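## Task

Read the ticket at the desk's front edge, which names three of the six empty labeled shelf spots. Put one cardboard box taken from the desk into each of those three spots, sitting above its label, with no part reaching more than halfway toward a neighboring label. Nothing new may end up on the floor. The robot must not fall or finish leaning, or the task fails. A placement only counts if the item stays put without the robot holding it.

## Robot and tools

Robot: a Hello Robot Stretch 3 with one arm. It has a two-wheel base (0.33 m long, 0.34 m wide), a lift on a mast, and a telescoping arm that reaches out to the robot's RIGHT. The base cannot slide sideways, so moving the gripper forward or back means driving the base. Turning in place pivots about the point between the drive wheels, 0.05 m behind the front edge. With the arm retracted and the wrist folded, the turning sweep has radius 0.28 m. An unfolded, level wrist reaches beyond that. Objects may occasionally be nudged by outside disturbances.

Frames: the base frame has its origin on the floor between the drive wheels, x forward, y left, z up. hand_pose is reported in this frame, at the point where closed fingertips meet. The odometry frame is the base frame as it stood at scene start. Heading is positive to the left, from -3.142 to 3.142.

Tool execute_actions takes {"actions": [...]}, run in order. An empty list only returns the current state and images. Each action may have "robot", "steps" (1 to 450 control steps at 30 per second, default 1) and "until". {"steps": n} alone waits. If any action is invalid or a number is out of range, nothing in the call runs.

"robot" holds one of three things. (a) A single command with "base" and/or "joints" and optionally "contact_limits". (b) {"stop": true}, which brakes everything and clears the queue. (c) A list of up to 8 commands and {"pause_s": s} entries (s at most 15). These run one after another, and each starts only after the previous one ends "done" (or "off_target" for base or gripper_m).

"base" holds exactly one key, and both are offsets from where the base stands when that command begins. translate_m is a straight drive in metres, forward positive, |value| at most 1. rotate_rad is a turn in place in radians, left (counter-clockwise seen from above) positive, |value| at most 3.2.

"joints" holds absolute targets by name, and unnamed joints keep their current goals:
- lift_m 0 to 1.1 (arm height on the mast)
- arm_m 0 to 0.52 (extension)
- wrist_yaw_rad -1.345 to 4.42 (0 is along the arm, positive swings toward the front, 3.0 is folded over the base)
- wrist_pitch_rad -1.57 to 0.451 (0 level, negative tips the fingers down)
- wrist_roll_rad -2.911 to 2.911 (0 has the fingers side by side)
- gripper_m -0.089 to 0.179 (larger is wider; the real fingertip gap is about 0.007 less when nearly shut, 0.025 less when wide, and 0 below 0.007)
- head_pan_rad -3.953 to 1.73 (0 is forward, positive left, -1.57 looks along the arm)
- head_tilt_rad -1.53 to 0.419 (negative looks down)

contact_limits {"arm_m": e} sets the motor effort percentage (1 to 100) at which the arm halts; it is negative when retracting. It stays in force until the next arm_m command. Lower values are gentler, but too low stops the arm at once.

Motions begin together and keep going across later actions and while you think. A new command overrides at once and discards the rest of an older queue.

"until" ends an action early. {"robot": {"status": "ended"}} fires when nothing says moving and no queue is running. You can also compare fields, for example {"lift_m": [">", 0.3]} or base_status ["!=", "moving"], using =, !=, <, <=, > or >=. Readings are compared at 3 decimals, and base amounts at 4. {"any": {"status": "ended"}} fires when any motion or the queue ends.

Speed: the base reaches 0.30 m/s and 1.9 rad/s only if lift_m < 0.30, arm_m < 0.03 and wrist_yaw_rad > 2.54. Otherwise it is capped at 0.10 m/s and 0.63 rad/s.

Gripping: command gripper_m smaller than the object's width. To let go, command at least 0.02 above the value where contact happened. Neither the reading nor "done" proves that something is held, so check with the cameras. Squeezing very hard trips a stall guard, which may let the object slip.

Self-collision: fold or unfold the wrist only with lift_m between 0.32 and 0.95, wrist_pitch_rad -0.4 and roll near 0. After folding, the lift can go down to 0.25. If wrist_yaw_rad is below -0.4, keep pitch at -0.5 or lower.

Balance: pushing on something rigid with the gripper higher than about 0.45 m can tip the robot, and a second push after a contact_stop is riskier still. Do not drive while gripping or pushing on something fixed. If the robot catches on furniture, reverse the last move in small steps, pull the gripper free, and if it still leans, lower lift_m to about 0.2.

Result lines: base_status shows the progress in brackets (done of goal). joint_goals, joint_status, measured_speeds, refusals, queue and queue_left are also shown. Status words are moving, done, off_target (held away from goal, still pushing), contact_stop (lift or arm met resistance and went slack until its next command), time_out, stopped, not_commanded, and torque_fault (a wrist servo is off for 10 s and goals for it are refused). on_its_own reports goals the robot changed itself, slack or off joints, a lean of 3 degrees or more, and efforts outside the rest range. Lines starting refused:, dropped: and replaced: explain what happened, counting from 0. motor_effort is in percent, with the peak in brackets. base_tilt is in degrees. lidar_m gives 12 sectors of 30 degrees, starting straight ahead and going counter-clockwise, in a plane 0.17 m high. wrist_depth_mm and head_depth_mm are 7x7 grids of depth values. Each call returns images from head_camera, nav_camera and wrist_camera.

zoom_image: {"camera": name, "region": [x0, y0, x1, y1]} in pixels from the top-left, at most 504 by 504. Use it to read the ticket and the labels.

finished_scene: {"scene": n} with the current scene's number. It cannot be undone and reports success. Before calling it, wait until all motion has ended and release every item so it rests on its own. Avoid drops, hard impacts and heavy pushing.

Each tool is called as name(argument=value, ...) on one line, values as JSON.

## Session

execute_actions(actions=[])

Scene clock: 0.00 s.
robot.base_odometry: x=+0.000 y=+0.000 heading=+0.000 (m, m, rad; robot's odometry frame)
robot.turned_by_wheels: +0.000 (rad since the last result)
robot.turned_by_imu: +0.000 (rad since the last result)
robot.base_tilt: forward=-0.4 right=-0.8 (deg)
robot.lidar_m: 1.02 0.85 1.69 2.25 2.23 2.45 2.97 2.93 1.91 1.54 1.53 1.39
robot.head_depth_mm: 1881 1956 1929 1913 1900 1903 1069 / 1828 1865 1844 1825 1807 1766 1107 / 1771 1750 1748 1741 1709 1679 1111 / 1706 1674 1661 1643 1629 1613 1116 / 1614 1611 1602 1577 1583 1555 1125 / 1543 1543 1519 1508 1511 1504 1139 / 1494 1463 1474 1457 1450 1449 1135
robot.base_status: not_commanded
robot.joint_positions: lift_m=+0.419 arm_m=-0.002 wrist_yaw_rad=+3.059 wrist_pitch_rad=-0.582 wrist_roll_rad=+0.018 gripper_m=+0.037 head_pan_rad=+0.004 head_tilt_rad=+0.001
robot.joint_goals: lift_m=+0.419 arm_m=-0.002 wrist_yaw_rad=+3.059 wrist_pitch_rad=-0.582 wrist_roll_rad=+0.018 gripper_m=+0.037 head_pan_rad=+0.004 head_tilt_rad=+0.001
robot.joint_status: lift_m=not_commanded arm_m=not_commanded wrist_yaw_rad=not_commanded wrist_pitch_rad=not_commanded wrist_roll_rad=not_commanded gripper_m=not_commanded head_pan_rad=not_commanded head_tilt_rad=not_commanded
robot.measured_speeds: translate_m=+0.000 rotate_rad=+0.000 lift_m=+0.000 arm_m=+0.000 wrist_yaw_rad=+0.000 wrist_pitch_rad=+0.000 wrist_roll_rad=+0.000 head_pan_rad=+0.000 head_tilt_rad=+0.000
robot: refusals=0 queue=idle queue_left=0
robot.motor_effort: left_wheel=-1 right_wheel=-1 lift_m=+32 arm_m=-1 wrist_yaw_rad=+1 wrist_pitch_rad=+4 wrist_roll_rad=+0 gripper_m=-1 head_pan_rad=+0 head_tilt_rad=+2 (%)
robot.hand_pose: x=-0.0047 y=+0.0571 z=+0.3964 quat_wxyz=(+0.233, +0.691, +0.173, +0.662) (m; robot's base frame)
robot.wrist_depth_mm: - - - - - - - / - - - - - - - / 942 963 950 974 985 984 962 / 794 803 - 804 811 821 816 / 685 681 683 700 710 693 701 / 593 597 - 605 610 615 608 / 524 541 - - 532 534 544
pictures: head_camera (sideways: a quarter turn clockwise sets it upright), nav_camera (sideways: a quarter turn counterclockwise sets it upright), wrist_camera
Images, in order (width x height): head_camera 896x504, nav_camera 672x504, wrist_camera 644x364.

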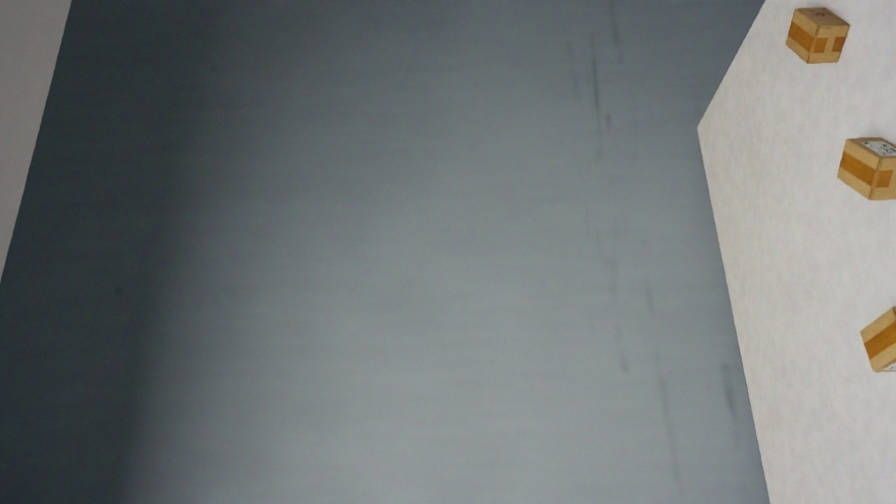

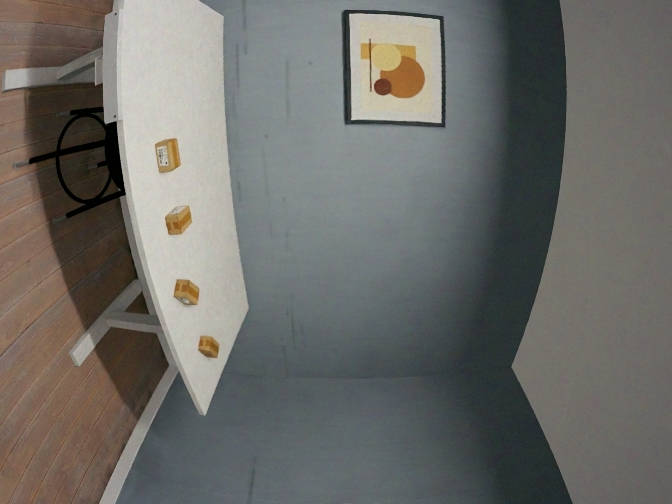

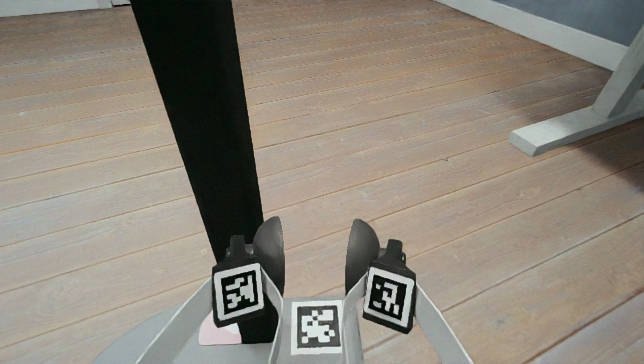

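execute_actions(actions=[{"robot":{"joints":{"head_tilt_rad":-0.7,"head_pan_rad":0.3}},"steps":100,"until":{"robot":{"status":"ended"}}}])

execute_actions(actions=[{"robot":{"joints":{"head_tilt_rad":-0.4,"head_pan_rad":-1.4}},"steps":100,"until":{"robot":{"status":"ended"}}}])

execute_actions(actions=[{"robot":{"joints":{"head_tilt_rad":-0.4,"head_pan_rad":-2.9}},"steps":100,"until":{"robot":{"status":"ended"}}}])

execute_actions(actions=[{"robot":{"joints":{"head_tilt_rad":-0.4,"head_pan_rad":1.6}},"steps":200,"until":{"robot":{"status":"ended"}}}])

Scene clock: 4.60 s.
robot.base_odometry: x=+0.000 y=+0.000 heading=+0.000 (m, m, rad; robot's odometry frame)
robot.turned_by_wheels: +0.000 (rad since the last result)
robot.turned_by_imu: +0.001 (rad since the last result)
robot.base_tilt: forward=-0.6 right=-0.7 (deg)
robot.lidar_m: 1.02 0.85 1.70 2.25 2.24 2.45 2.97 2.93 1.92 1.55 1.53 1.39
robot.head_depth_mm: 1397 1524 1209 1889 1695 1421 1215 / 1378 1532 1208 1029 1698 1424 1223 / 1366 1496 1220 1033 1641 1428 1228 / 1350 1481 1219 997 1651 1422 1222 / 1332 1487 1225 992 1667 1387 1236 / 1323 1466 1224 926 1650 1426 1231 / 1309 1438 1228 927 1570 1416 1232
robot.base_status: not_commanded
robot.joint_positions: lift_m=+0.419 arm_m=-0.002 wrist_yaw_rad=+3.059 wrist_pitch_rad=-0.582 wrist_roll_rad=+0.018 gripper_m=+0.037 head_pan_rad=+0.293 head_tilt_rad=-0.691
robot.joint_goals: lift_m=+0.419 arm_m=-0.002 wrist_yaw_rad=+3.059 wrist_pitch_rad=-0.582 wrist_roll_rad=+0.018 gripper_m=+0.037 head_pan_rad=+0.300 head_tilt_rad=-0.700
robot.joint_status: lift_m=not_commanded arm_m=not_commanded wrist_yaw_rad=not_commanded wrist_pitch_rad=not_commanded wrist_roll_rad=not_commanded gripper_m=not_commanded head_pan_rad=done head_tilt_rad=done
robot.measured_speeds: translate_m=+0.000 rotate_rad=+0.000 lift_m=+0.000 arm_m=+0.000 wrist_yaw_rad=+0.000 wrist_pitch_rad=+0.000 wrist_roll_rad=+0.000 head_pan_rad=+0.000 head_tilt_rad=+0.000
robot: refusals=0 queue=done queue_left=0
robot.motor_effort: left_wheel=+0(1) right_wheel=-1(1) lift_m=+32(32) arm_m=+0(1) wrist_yaw_rad=+0(1) wrist_pitch_rad=+4(4) wrist_roll_rad=+0(0) gripper_m=-1(0) head_pan_rad=+2(14) head_tilt_rad=-5(41) (%)
robot.hand_pose: x=-0.0047 y=+0.0571 z=+0.3964 quat_wxyz=(+0.233, +0.691, +0.173, +0.662) (m; robot's base frame)
robot.wrist_depth_mm: - - - - - - - / - - - - - - - / 964 958 981 971 988 979 958 / 794 805 - 796 822 827 818 / 676 679 679 697 711 695 700 / 591 595 - 603 617 604 612 / 523 539 - - 527 535 539
pictures: head_camera (sideways: a quarter turn clockwise sets it upright), nav_camera (sideways: a quarter turn counterclockwise sets it upright), wrist_camera
Images, in order (width x height): head_camera 896x504, nav_camera 672x504, wrist_camera 644x364.

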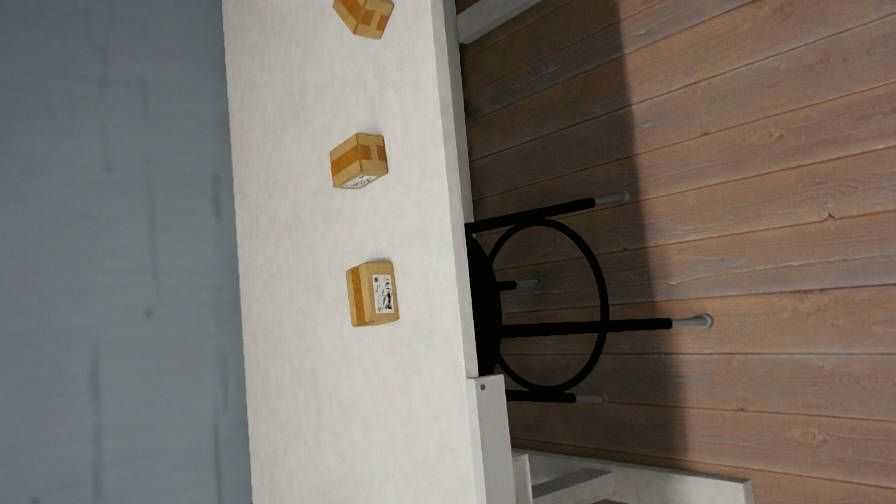

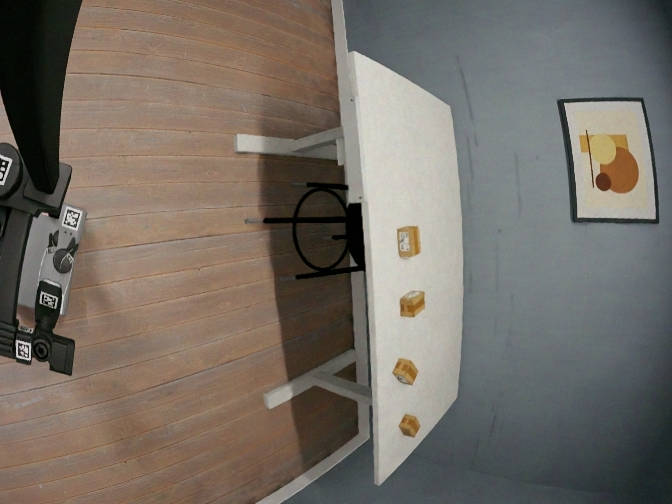

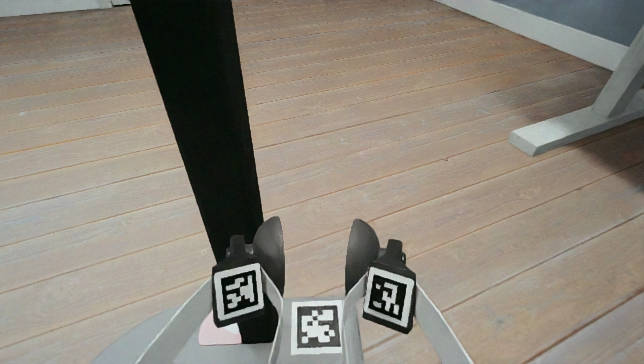

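Scene clock: 5.93 s.
robot.base_odometry: x=+0.000 y=+0.000 heading=+0.000 (m, m, rad; robot's odometry frame)
robot.turned_by_wheels: +0.000 (rad since the last result)
robot.turned_by_imu: +0.000 (rad since the last result)
robot.base_tilt: forward=-0.6 right=-0.9 (deg)
robot.lidar_m: 1.02 0.85 1.69 2.24 2.24 2.46 2.97 2.94 1.92 1.54 1.52 1.39
robot.head_depth_mm: 1450 1551 1656 1795 1985 1819 1451 / 1409 1514 1630 1741 1925 1804 1463 / 1385 1470 1582 1718 1854 1808 1468 / 1349 1443 1549 1664 1793 1818 1459 / 1315 1398 1524 1615 1752 1803 1457 / 1294 1362 1477 1571 1683 1766 1467 / 1263 1351 1435 1525 1653 1743 1471
robot.base_status: not_commanded
robot.joint_positions: lift_m=+0.419 arm_m=-0.002 wrist_yaw_rad=+3.059 wrist_pitch_rad=-0.582 wrist_roll_rad=+0.018 gripper_m=+0.037 head_pan_rad=-1.393 head_tilt_rad=-0.409
robot.joint_goals: lift_m=+0.419 arm_m=-0.002 wrist_yaw_rad=+3.059 wrist_pitch_rad=-0.582 wrist_roll_rad=+0.018 gripper_m=+0.037 head_pan_rad=-1.400 head_tilt_rad=-0.400
robot.joint_status: lift_m=not_commanded arm_m=not_commanded wrist_yaw_rad=not_commanded wrist_pitch_rad=not_commanded wrist_roll_rad=not_commanded gripper_m=not_commanded head_pan_rad=done head_tilt_rad=done
robot.measured_speeds: translate_m=+0.000 rotate_rad=+0.000 lift_m=+0.000 arm_m=+0.000 wrist_yaw_rad=+0.000 wrist_pitch_rad=+0.000 wrist_roll_rad=+0.000 head_pan_rad=+0.000 head_tilt_rad=+0.000
robot: refusals=0 queue=done queue_left=0
robot.motor_effort: left_wheel=+0(1) right_wheel=-1(1) lift_m=+32(32) arm_m=-1(1) wrist_yaw_rad=+0(1) wrist_pitch_rad=+4(4) wrist_roll_rad=+0(0) gripper_m=-1(0) head_pan_rad=-2(31) head_tilt_rad=+5(28) (%)
robot.hand_pose: x=-0.0047 y=+0.0571 z=+0.3964 quat_wxyz=(+0.233, +0.691, +0.173, +0.662) (m; robot's base frame)
robot.wrist_depth_mm: - - - - - - - / - - - - - - - / 935 981 975 989 972 983 984 / 792 795 - 808 814 825 838 / 676 678 677 700 701 696 699 / 595 594 - 610 614 609 614 / 524 541 - - 532 539 539
pictures: head_camera (sideways: a quarter turn clockwise sets it upright), nav_camera (sideways: a quarter turn counterclockwise sets it upright), wrist_camera
Images, in order (width x height): head_camera 896x504, nav_camera 672x504, wrist_camera 644x364.

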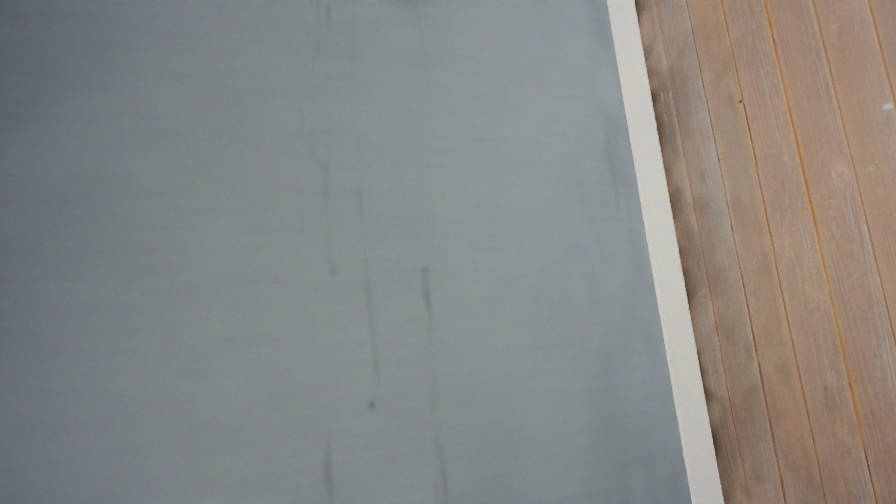

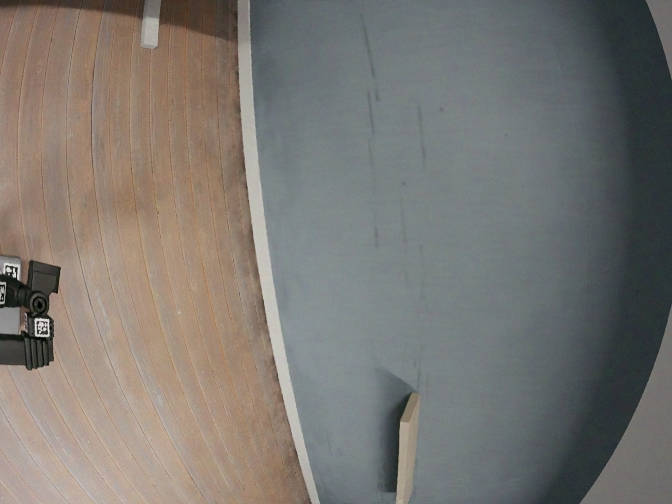

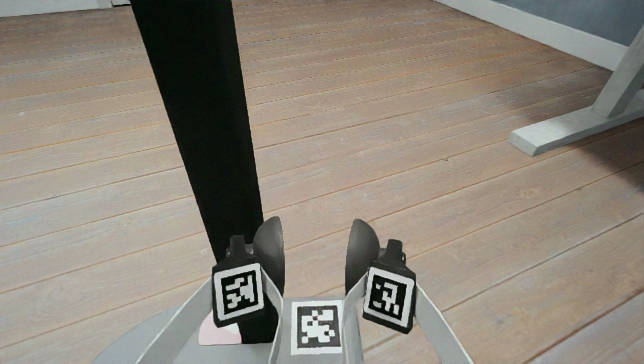

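Scene clock: 7.20 s.
robot.base_odometry: x=+0.000 y=+0.000 heading=+0.000 (m, m, rad; robot's odometry frame)
robot.turned_by_wheels: +0.000 (rad since the last result)
robot.turned_by_imu: +0.000 (rad since the last result)
robot.base_tilt: forward=-0.5 right=-1.0 (deg)
robot.lidar_m: 1.02 0.85 1.69 2.25 2.24 2.45 2.96 2.93 1.91 1.54 1.53 1.38
robot.head_depth_mm: 3017 3329 3479 3436 2360 1802 1451 / 2947 3060 3293 3295 2381 1806 1456 / 2916 3095 3314 3292 2398 1820 1451 / 2839 3011 3279 3294 2368 1823 1464 / 2837 3012 3279 3437 2403 1825 1461 / 2865 2959 3258 3358 2443 1807 1460 / 2766 2944 3022 3195 2402 1838 1463
robot.base_status: not_commanded
robot.joint_positions: lift_m=+0.419 arm_m=-0.002 wrist_yaw_rad=+3.059 wrist_pitch_rad=-0.582 wrist_roll_rad=+0.018 gripper_m=+0.037 head_pan_rad=-2.893 head_tilt_rad=-0.409
robot.joint_goals: lift_m=+0.419 arm_m=-0.002 wrist_yaw_rad=+3.059 wrist_pitch_rad=-0.582 wrist_roll_rad=+0.018 gripper_m=+0.037 head_pan_rad=-2.900 head_tilt_rad=-0.400
robot.joint_status: lift_m=not_commanded arm_m=not_commanded wrist_yaw_rad=not_commanded wrist_pitch_rad=not_commanded wrist_roll_rad=not_commanded gripper_m=not_commanded head_pan_rad=done head_tilt_rad=done
robot.measured_speeds: translate_m=+0.000 rotate_rad=+0.000 lift_m=+0.000 arm_m=+0.000 wrist_yaw_rad=+0.000 wrist_pitch_rad=+0.000 wrist_roll_rad=+0.000 head_pan_rad=+0.000 head_tilt_rad=+0.000
robot: refusals=0 queue=done queue_left=0
robot.motor_effort: left_wheel=+0(1) right_wheel=-1(1) lift_m=+32(32) arm_m=-1(1) wrist_yaw_rad=-1(0) wrist_pitch_rad=+4(4) wrist_roll_rad=+0(0) gripper_m=+0(0) head_pan_rad=-2(32) head_tilt_rad=+5(5) (%)
robot.hand_pose: x=-0.0047 y=+0.0571 z=+0.3964 quat_wxyz=(+0.233, +0.691, +0.173, +0.662) (m; robot's base frame)
robot.wrist_depth_mm: - - - - - - - / - - - - - - - / 949 960 967 986 986 993 971 / 776 793 - 817 805 828 822 / 681 676 680 705 699 705 711 / 588 596 - 602 617 606 612 / 520 541 - - 529 539 540
pictures: head_camera (sideways: a quarter turn clockwise sets it upright), nav_camera (sideways: a quarter turn counterclockwise sets it upright), wrist_camera
Images, in order (width x height): head_camera 896x504, nav_camera 672x504, wrist_camera 644x364.

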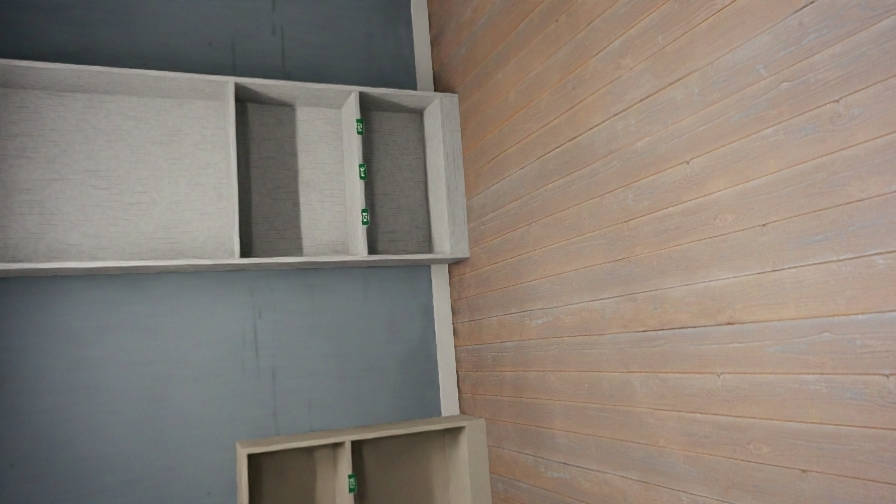

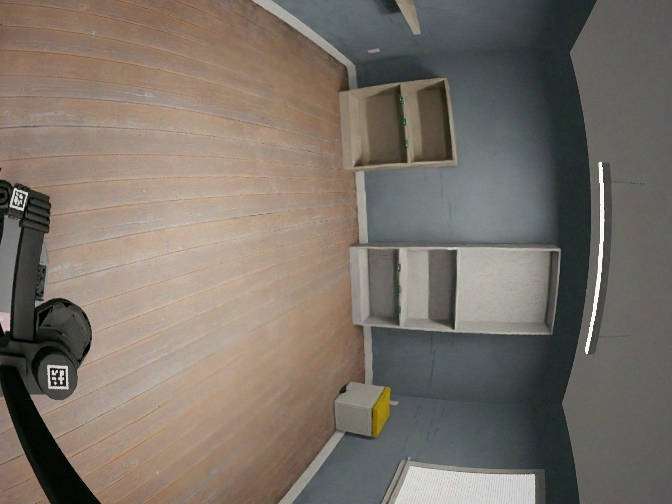

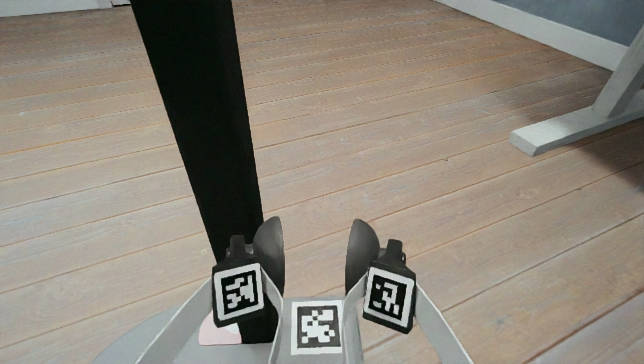

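Scene clock: 9.60 s.
robot.base_odometry: x=+0.000 y=+0.000 heading=+0.000 (m, m, rad; robot's odometry frame)
robot.turned_by_wheels: +0.000 (rad since the last result)
robot.turned_by_imu: +0.001 (rad since the last result)
robot.base_tilt: forward=-0.6 right=-0.9 (deg)
robot.lidar_m: 1.02 0.85 1.69 2.24 2.23 2.46 2.97 2.93 1.91 1.54 1.53 1.39
robot.head_depth_mm: 2138 2231 2339 2420 2418 1815 1452 / 2336 2474 2646 2836 2367 1800 1464 / 2217 2376 2537 2768 2403 1786 1462 / 2097 2285 2417 2638 2420 1807 1450 / 2020 2168 2336 2514 2401 1815 1472 / 1948 2072 2222 2367 2439 1825 1468 / 1907 1997 2147 2285 2337 1825 1473
robot.base_status: not_commanded
robot.joint_positions: lift_m=+0.419 arm_m=-0.002 wrist_yaw_rad=+3.059 wrist_pitch_rad=-0.582 wrist_roll_rad=+0.018 gripper_m=+0.037 head_pan_rad=+1.593 head_tilt_rad=-0.408
robot.joint_goals: lift_m=+0.419 arm_m=-0.002 wrist_yaw_rad=+3.059 wrist_pitch_rad=-0.582 wrist_roll_rad=+0.018 gripper_m=+0.037 head_pan_rad=+1.600 head_tilt_rad=-0.400
robot.joint_status: lift_m=not_commanded arm_m=not_commanded wrist_yaw_rad=not_commanded wrist_pitch_rad=not_commanded wrist_roll_rad=not_commanded gripper_m=not_commanded head_pan_rad=done head_tilt_rad=done
robot.measured_speeds: translate_m=+0.000 rotate_rad=+0.000 lift_m=+0.000 arm_m=+0.000 wrist_yaw_rad=+0.000 wrist_pitch_rad=+0.000 wrist_roll_rad=+0.000 head_pan_rad=+0.000 head_tilt_rad=+0.000
robot: refusals=0 queue=done queue_left=0
robot.motor_effort: left_wheel=-1(1) right_wheel=-1(1) lift_m=+32(32) arm_m=+0(1) wrist_yaw_rad=+1(0) wrist_pitch_rad=+4(4) wrist_roll_rad=+0(0) gripper_m=+0(0) head_pan_rad=+2(30) head_tilt_rad=+5(5) (%)
robot.hand_pose: x=-0.0047 y=+0.0571 z=+0.3964 quat_wxyz=(+0.233, +0.691, +0.173, +0.662) (m; robot's base frame)
robot.wrist_depth_mm: - - - - - - - / - - - - - - - / 948 956 971 979 985 983 977 / 791 794 - 794 812 815 827 / 669 672 687 697 699 707 704 / 590 597 - 607 612 603 615 / 523 541 - - 529 542 540
pictures: head_camera (sideways: a quarter turn clockwise sets it upright), nav_camera (sideways: a quarter turn counterclockwise sets it upright), wrist_camera
Images, in order (width x height): head_camera 896x504, nav_camera 672x504, wrist_camera 644x364.

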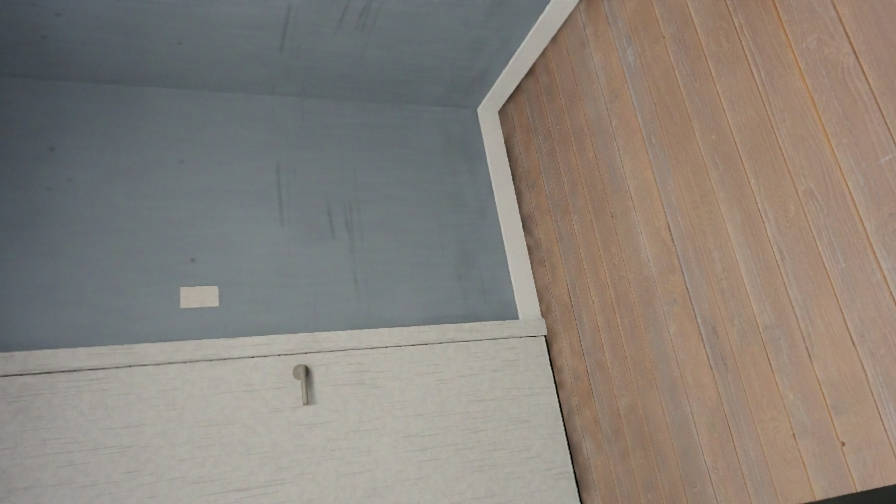

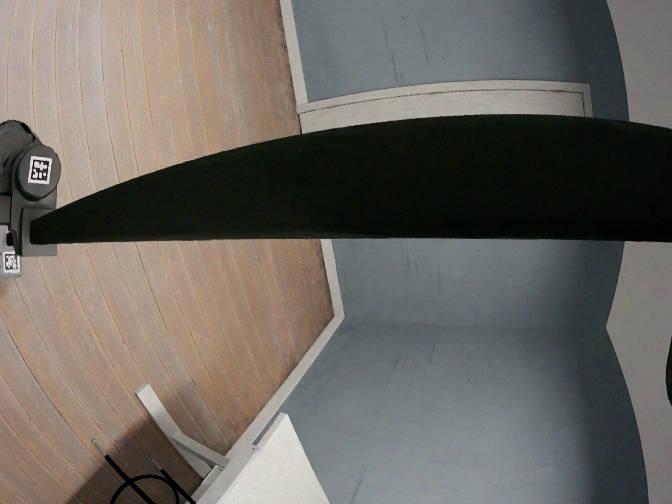

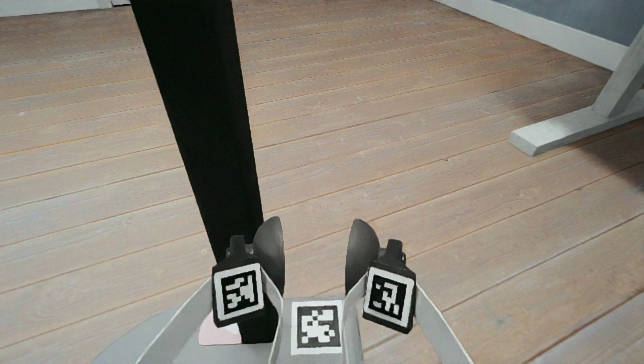

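execute_actions(actions=[{"robot":{"joints":{"head_tilt_rad":-0.75,"head_pan_rad":0.65}},"steps":100,"until":{"robot":{"status":"ended"}}}])

Scene clock: 13.33 s.
robot.base_odometry: x=+0.000 y=+0.000 heading=+0.000 (m, m, rad; robot's odometry frame)
robot.turned_by_wheels: +0.000 (rad since the last result)
robot.turned_by_imu: +0.001 (rad since the last result)
robot.base_tilt: forward=-0.5 right=-0.9 (deg)
robot.lidar_m: 1.02 0.85 1.70 2.25 2.24 2.45 2.96 2.93 1.92 1.54 1.53 1.39
robot.head_depth_mm: 1300 1401 1101 954 1583 1377 1195 / 1342 1442 1096 1103 1591 1382 1202 / 1370 1451 1103 954 1586 1377 1205 / 1384 1473 1103 956 1630 1378 1201 / 1418 1536 1109 1498 1614 1379 1196 / 1467 1645 1114 1867 1625 1379 1203 / 1502 1706 1887 1922 1629 1384 1212
robot.base_status: not_commanded
robot.joint_positions: lift_m=+0.419 arm_m=-0.002 wrist_yaw_rad=+3.059 wrist_pitch_rad=-0.582 wrist_roll_rad=+0.018 gripper_m=+0.037 head_pan_rad=+0.657 head_tilt_rad=-0.740
robot.joint_goals: lift_m=+0.419 arm_m=-0.002 wrist_yaw_rad=+3.059 wrist_pitch_rad=-0.582 wrist_roll_rad=+0.018 gripper_m=+0.037 head_pan_rad=+0.650 head_tilt_rad=-0.750
robot.joint_status: lift_m=not_commanded arm_m=not_commanded wrist_yaw_rad=not_commanded wrist_pitch_rad=not_commanded wrist_roll_rad=not_commanded gripper_m=not_commanded head_pan_rad=done head_tilt_rad=done
robot.measured_speeds: translate_m=+0.000 rotate_rad=+0.000 lift_m=+0.000 arm_m=+0.000 wrist_yaw_rad=+0.000 wrist_pitch_rad=+0.000 wrist_roll_rad=+0.000 head_pan_rad=+0.000 head_tilt_rad=+0.000
robot: refusals=0 queue=done queue_left=0
robot.motor_effort: left_wheel=-1(1) right_wheel=-1(1) lift_m=+32(32) arm_m=-1(1) wrist_yaw_rad=+0(1) wrist_pitch_rad=+4(4) wrist_roll_rad=+0(0) gripper_m=+0(1) head_pan_rad=-2(31) head_tilt_rad=-5(31) (%)
robot.hand_pose: x=-0.0047 y=+0.0571 z=+0.3964 quat_wxyz=(+0.233, +0.691, +0.173, +0.662) (m; robot's base frame)
robot.wrist_depth_mm: - - - - - - - / - - - - - - - / 960 935 963 987 992 991 964 / 810 789 - 804 810 825 827 / 686 681 677 694 707 700 704 / 590 596 - 605 608 609 611 / 526 534 - - 526 535 538
pictures: head_camera (sideways: a quarter turn clockwise sets it upright), nav_camera (sideways: a quarter turn counterclockwise sets it upright), wrist_camera
Images, in order (width x height): head_camera 896x504, nav_camera 672x504, wrist_camera 644x364.

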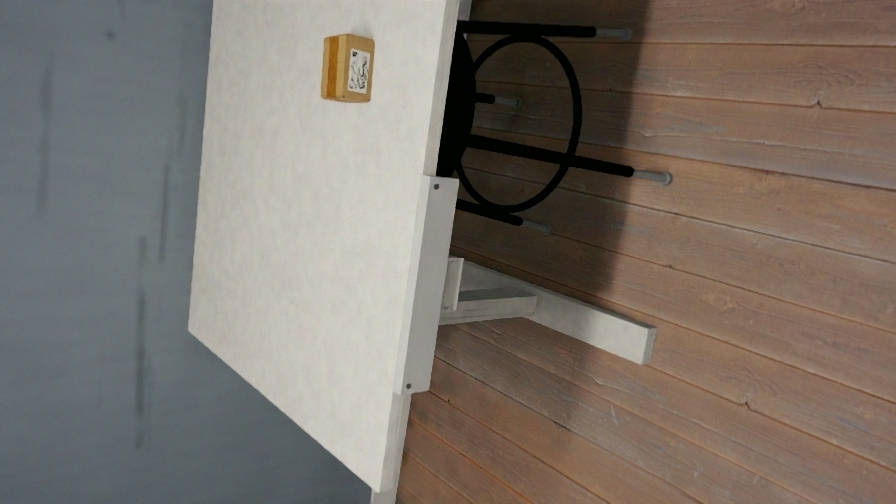

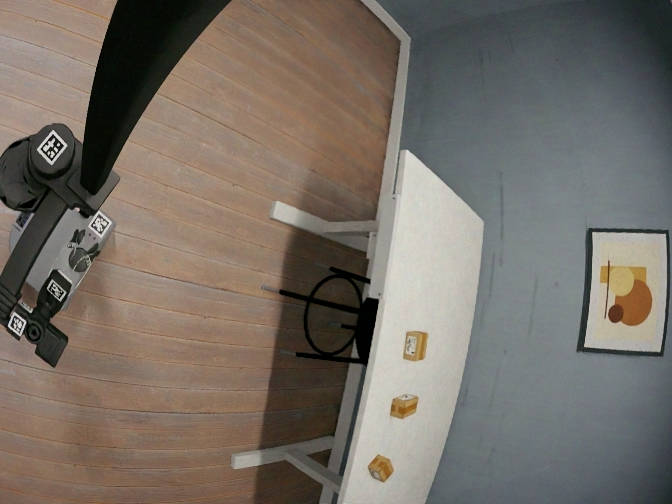

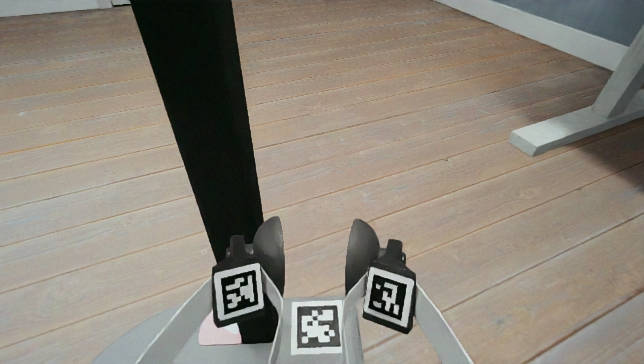

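zoom_image(camera="head_camera", region=[380,160,520,400])

execute_actions(actions=[{"robot":{"joints":{"head_tilt_rad":-0.7,"head_pan_rad":-0.2}},"steps":100,"until":{"robot":{"status":"ended"}}}])

Region (380, 160, 520, 400) of head_camera's 896x504 image, scaled by 2.100, with more detail than that image has; it fills the left 294 columns of this view, and the rest is white.

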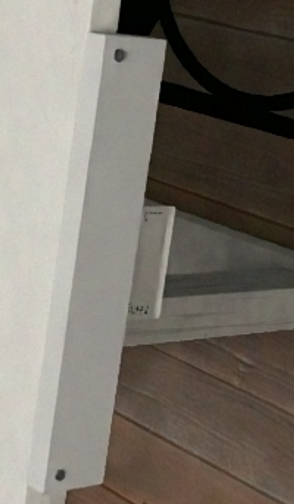

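Scene clock: 17.63 s.
robot.base_odometry: x=+0.000 y=+0.000 heading=+0.000 (m, m, rad; robot's odometry frame)
robot.turned_by_wheels: +0.000 (rad since the last result)
robot.turned_by_imu: +0.001 (rad since the last result)
robot.base_tilt: forward=-0.4 right=-0.9 (deg)
robot.lidar_m: 1.02 0.85 1.69 2.24 2.24 2.45 2.97 2.93 1.91 1.54 1.53 1.39
robot.head_depth_mm: 1677 1814 1980 2020 1686 1408 1215 / 1839 2005 2046 2058 1680 1401 1222 / 1751 1947 1239 2075 1680 1414 1217 / 1634 1743 1191 1833 1684 1405 1211 / 1538 1616 1142 1938 1685 1418 1216 / 1459 1553 1187 1017 1676 1424 1216 / 1374 1475 1189 976 1609 1417 1225
robot.base_status: not_commanded
robot.joint_positions: lift_m=+0.419 arm_m=-0.002 wrist_yaw_rad=+3.059 wrist_pitch_rad=-0.582 wrist_roll_rad=+0.018 gripper_m=+0.037 head_pan_rad=-0.193 head_tilt_rad=-0.705
robot.joint_goals: lift_m=+0.419 arm_m=-0.002 wrist_yaw_rad=+3.059 wrist_pitch_rad=-0.582 wrist_roll_rad=+0.018 gripper_m=+0.037 head_pan_rad=-0.200 head_tilt_rad=-0.700
robot.joint_status: lift_m=not_commanded arm_m=not_commanded wrist_yaw_rad=not_commanded wrist_pitch_rad=not_commanded wrist_roll_rad=not_commanded gripper_m=not_commanded head_pan_rad=done head_tilt_rad=done
robot.measured_speeds: translate_m=+0.000 rotate_rad=+0.000 lift_m=+0.000 arm_m=+0.000 wrist_yaw_rad=+0.000 wrist_pitch_rad=+0.000 wrist_roll_rad=+0.000 head_pan_rad=+0.000 head_tilt_rad=+0.000
robot: refusals=0 queue=done queue_left=0
robot.motor_effort: left_wheel=-1(1) right_wheel=-1(1) lift_m=+32(32) arm_m=-1(1) wrist_yaw_rad=+0(0) wrist_pitch_rad=+4(4) wrist_roll_rad=+0(0) gripper_m=-1(0) head_pan_rad=-2(27) head_tilt_rad=+3(9) (%)
robot.hand_pose: x=-0.0047 y=+0.0571 z=+0.3964 quat_wxyz=(+0.233, +0.691, +0.173, +0.662) (m; robot's base frame)
robot.wrist_depth_mm: - - - - - - - / - - - - - - - / 938 951 981 968 - 997 972 / 787 792 - 808 810 821 839 / 670 678 688 702 702 694 705 / 589 592 - 608 618 608 610 / 530 534 - - 529 545 539
pictures: head_camera (sideways: a quarter turn clockwise sets it upright), nav_camera (sideways: a quarter turn counterclockwise sets it upright), wrist_camera
Images, in order (width x height): head_camera 896x504, nav_camera 672x504, wrist_camera 644x364.

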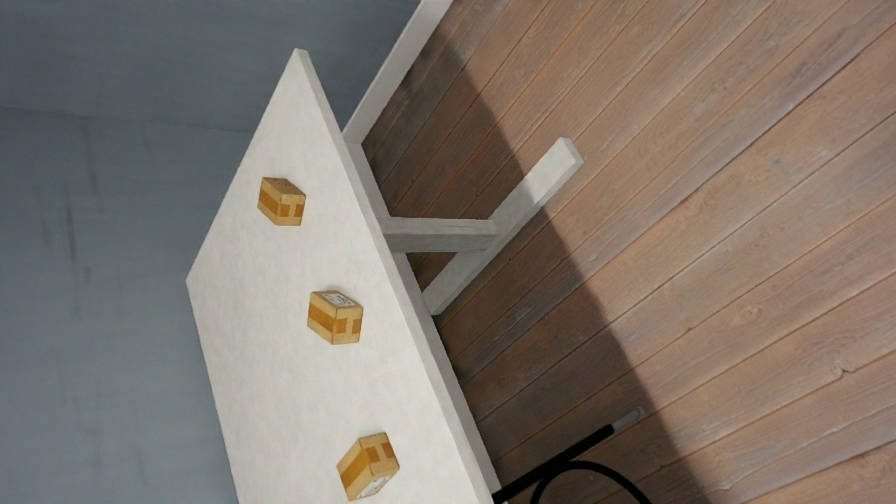

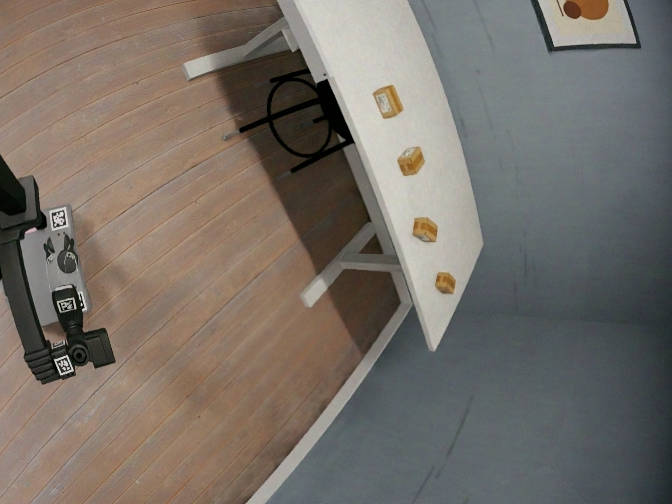

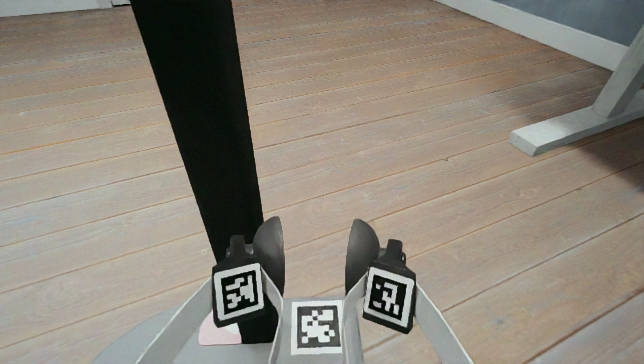

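execute_actions(actions=[{"robot":[{"base":{"rotate_rad":1.83},"joints":{"lift_m":0.55,"wrist_pitch_rad":-0.4,"wrist_roll_rad":0,"head_pan_rad":-1.57,"head_tilt_rad":-0.6}},{"base":{"translate_m":0.4},"joints":{"wrist_yaw_rad":0,"gripper_m":0.1}},{"joints":{"wrist_pitch_rad":0.1}}],"steps":450,"until":{"robot":{"status":"ended"}}}])

Scene clock: 34.63 s.
robot.base_odometry: x=-0.102 y=+0.387 heading=+1.830 (m, m, rad; robot's odometry frame)
robot.turned_by_wheels: +1.830 (rad since the last result)
robot.turned_by_imu: +1.814 (rad since the last result)
robot.base_tilt: forward=-0.4 right=-0.8 (deg)
robot.lidar_m: 1.83 1.84 2.37 2.98 3.13 2.08 1.93 1.95 0.87 1.04 1.52 1.92
robot.head_depth_mm: 1349 1494 1464 1018 1517 1478 1269 / 1339 1475 1460 1040 1672 1464 1268 / 1314 1453 1463 1051 917 1508 1259 / 1301 1428 1477 1047 900 1506 1277 / 1279 1399 1477 1045 1376 1479 1274 / 1260 1392 1482 1047 1708 1513 1291 / 1252 1370 1514 1692 1810 1508 1290
robot.base_status: done (translate_m +0.4000 of +0.4000)
robot.joint_positions: lift_m=+0.550 arm_m=-0.002 wrist_yaw_rad=+0.002 wrist_pitch_rad=+0.072 wrist_roll_rad=+0.006 gripper_m=+0.100 head_pan_rad=-1.563 head_tilt_rad=-0.606
robot.joint_goals: lift_m=+0.550 arm_m=-0.002 wrist_yaw_rad=+0.000 wrist_pitch_rad=+0.100 wrist_roll_rad=+0.000 gripper_m=+0.100 head_pan_rad=-1.570 head_tilt_rad=-0.600
robot.joint_status: lift_m=done arm_m=not_commanded wrist_yaw_rad=done wrist_pitch_rad=done wrist_roll_rad=done gripper_m=done head_pan_rad=done head_tilt_rad=done
robot.measured_speeds: translate_m=+0.000 rotate_rad=+0.000 lift_m=+0.000 arm_m=+0.000 wrist_yaw_rad=+0.000 wrist_pitch_rad=+0.000 wrist_roll_rad=+0.000 head_pan_rad=+0.000 head_tilt_rad=+0.000
robot: refusals=0 queue=done queue_left=0
robot.motor_effort: left_wheel=-3(7) right_wheel=+2(5) lift_m=+40(42) arm_m=-2(1) wrist_yaw_rad=-2(3) wrist_pitch_rad=+10(9) wrist_roll_rad=-2(2) gripper_m=+0(74) head_pan_rad=-2(33) head_tilt_rad=+3(15) (%)
robot.hand_pose: x=-0.0209 y=-0.4002 z=+0.6828 quat_wxyz=(+0.705, -0.024, -0.708, +0.026) (m; robot's base frame)
robot.wrist_depth_mm: - - - - - - - / - - - - - - - / - - - - - - - / - - 795 452 464 642 876 / - - - - 781 - - / - - - - - - - / - - - - - - -
pictures: head_camera (sideways: a quarter turn clockwise sets it upright), nav_camera (sideways: a quarter turn counterclockwise sets it upright), wrist_camera
Images, in order (width x height): head_camera 896x504, nav_camera 672x504, wrist_camera 644x364.

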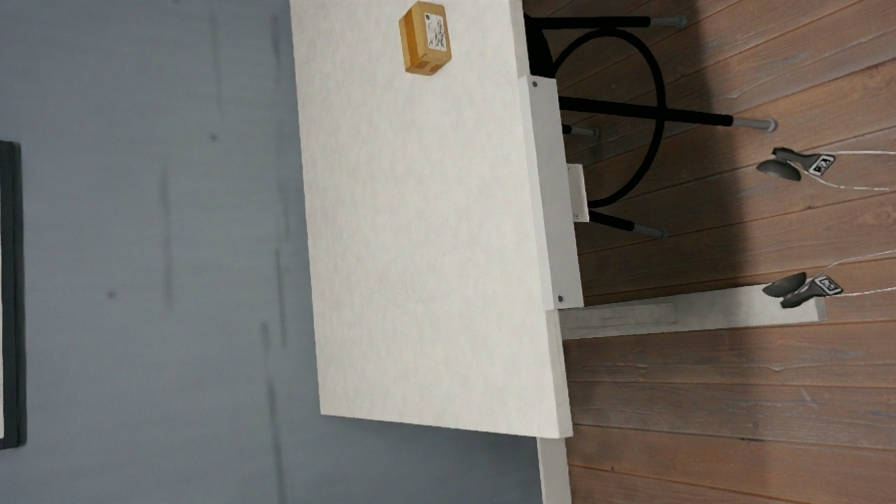

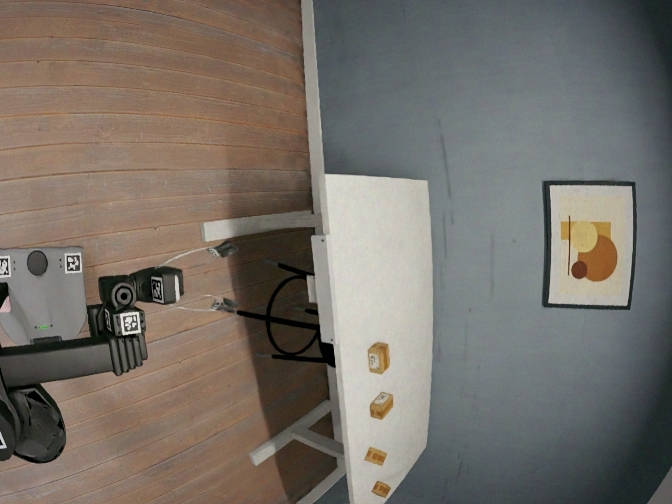

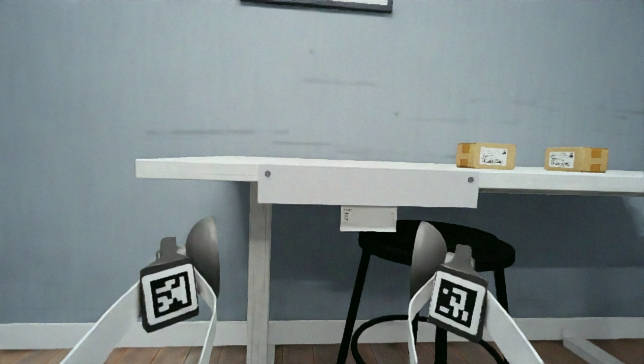

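zoom_image(camera="wrist_camera", region=[250,160,490,250])

Region (250, 160, 490, 250) of wrist_camera's 644x364 image, scaled by 2.100; it fills the top 189 rows of this view, and the rest is white.

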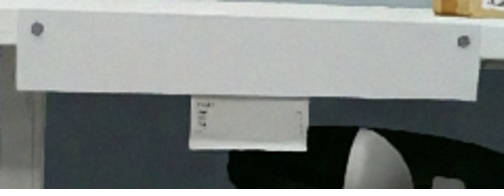

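execute_actions(actions=[{"robot":{"base":{"translate_m":-0.04},"joints":{"arm_m":0.2,"lift_m":0.49,"wrist_pitch_rad":0.05}},"steps":450,"until":{"robot":{"status":"ended"}}}])

zoom_image(camera="wrist_camera", region=[220,60,460,240])

Scene clock: 40.80 s.
robot.base_odometry: x=-0.092 y=+0.348 heading=+1.830 (m, m, rad; robot's odometry frame)
robot.turned_by_wheels: +0.000 (rad since the last result)
robot.turned_by_imu: +0.001 (rad since the last result)
robot.base_tilt: forward=-0.5 right=-0.9 (deg)
robot.lidar_m: 1.87 1.88 2.42 2.98 3.06 2.03 1.88 1.91 1.11 0.86 1.53 1.93
robot.head_depth_mm: 1355 1496 1459 1022 1714 1495 1274 / 1339 1475 1458 1024 1684 1470 1312 / 1330 1445 1467 1040 1342 1516 - / 1302 1441 1466 1039 907 1511 1267 / 1285 1417 1488 1049 901 1468 1276 / 1268 1388 1478 1049 1699 1503 1276 / 1248 1364 1515 1644 1747 1521 1289
robot.base_status: done (translate_m -0.0400 of -0.0400)
robot.joint_positions: lift_m=+0.490 arm_m=+0.200 wrist_yaw_rad=+0.001 wrist_pitch_rad=+0.032 wrist_roll_rad=+0.006 gripper_m=+0.100 head_pan_rad=-1.563 head_tilt_rad=-0.606
robot.joint_goals: lift_m=+0.490 arm_m=+0.200 wrist_yaw_rad=+0.000 wrist_pitch_rad=+0.050 wrist_roll_rad=+0.000 gripper_m=+0.100 head_pan_rad=-1.570 head_tilt_rad=-0.600
robot.joint_status: lift_m=done arm_m=done wrist_yaw_rad=done wrist_pitch_rad=done wrist_roll_rad=done gripper_m=done head_pan_rad=done head_tilt_rad=done
robot.measured_speeds: translate_m=+0.000 rotate_rad=+0.000 lift_m=+0.000 arm_m=+0.000 wrist_yaw_rad=+0.000 wrist_pitch_rad=+0.000 wrist_roll_rad=+0.000 head_pan_rad=+0.000 head_tilt_rad=+0.000
robot: refusals=0 queue=done queue_left=0
robot.motor_effort: left_wheel=-3(9) right_wheel=+2(3) lift_m=+23(40) arm_m=+3(0) wrist_yaw_rad=-1(1) wrist_pitch_rad=+6(9) wrist_roll_rad=-3(3) gripper_m=+0(0) head_pan_rad=-2(3) head_tilt_rad=+3(3) (%)
robot.hand_pose: x=-0.0213 y=-0.6016 z=+0.6133 quat_wxyz=(+0.705, -0.011, -0.709, +0.011) (m; robot's base frame)
robot.wrist_depth_mm: 966 - - - - - - / 241 242 235 244 255 445 - / 997 - 239 247 255 262 377 / - - - 262 681 - - / - - - - 528 482 - / - - - - - - - / - - - - - - -
pictures: head_camera (sideways: a quarter turn clockwise sets it upright), nav_camera (sideways: a quarter turn counterclockwise sets it upright), wrist_camera
Images, in order (width x height): head_camera 896x504, nav_camera 672x504, wrist_camera 644x364.

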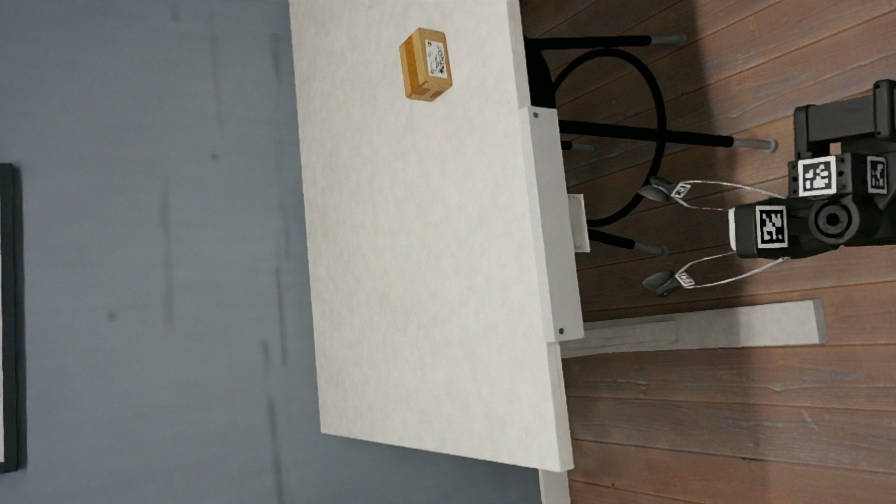

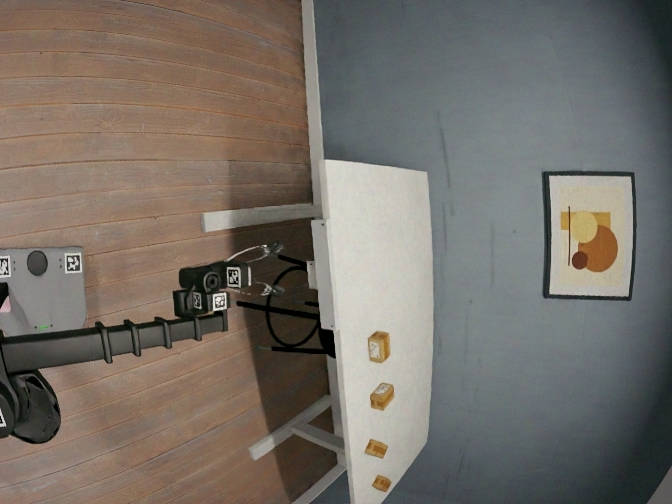

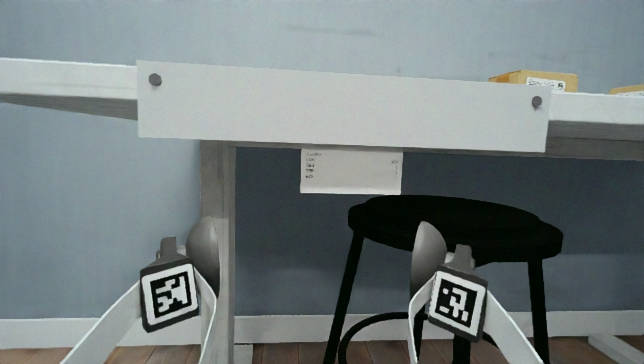

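Region (220, 60, 460, 240) of wrist_camera's 644x364 image, scaled by 2.100; it fills the top 378 rows of this view, and the rest is white.

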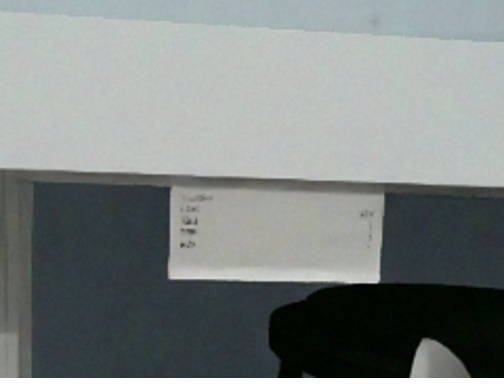

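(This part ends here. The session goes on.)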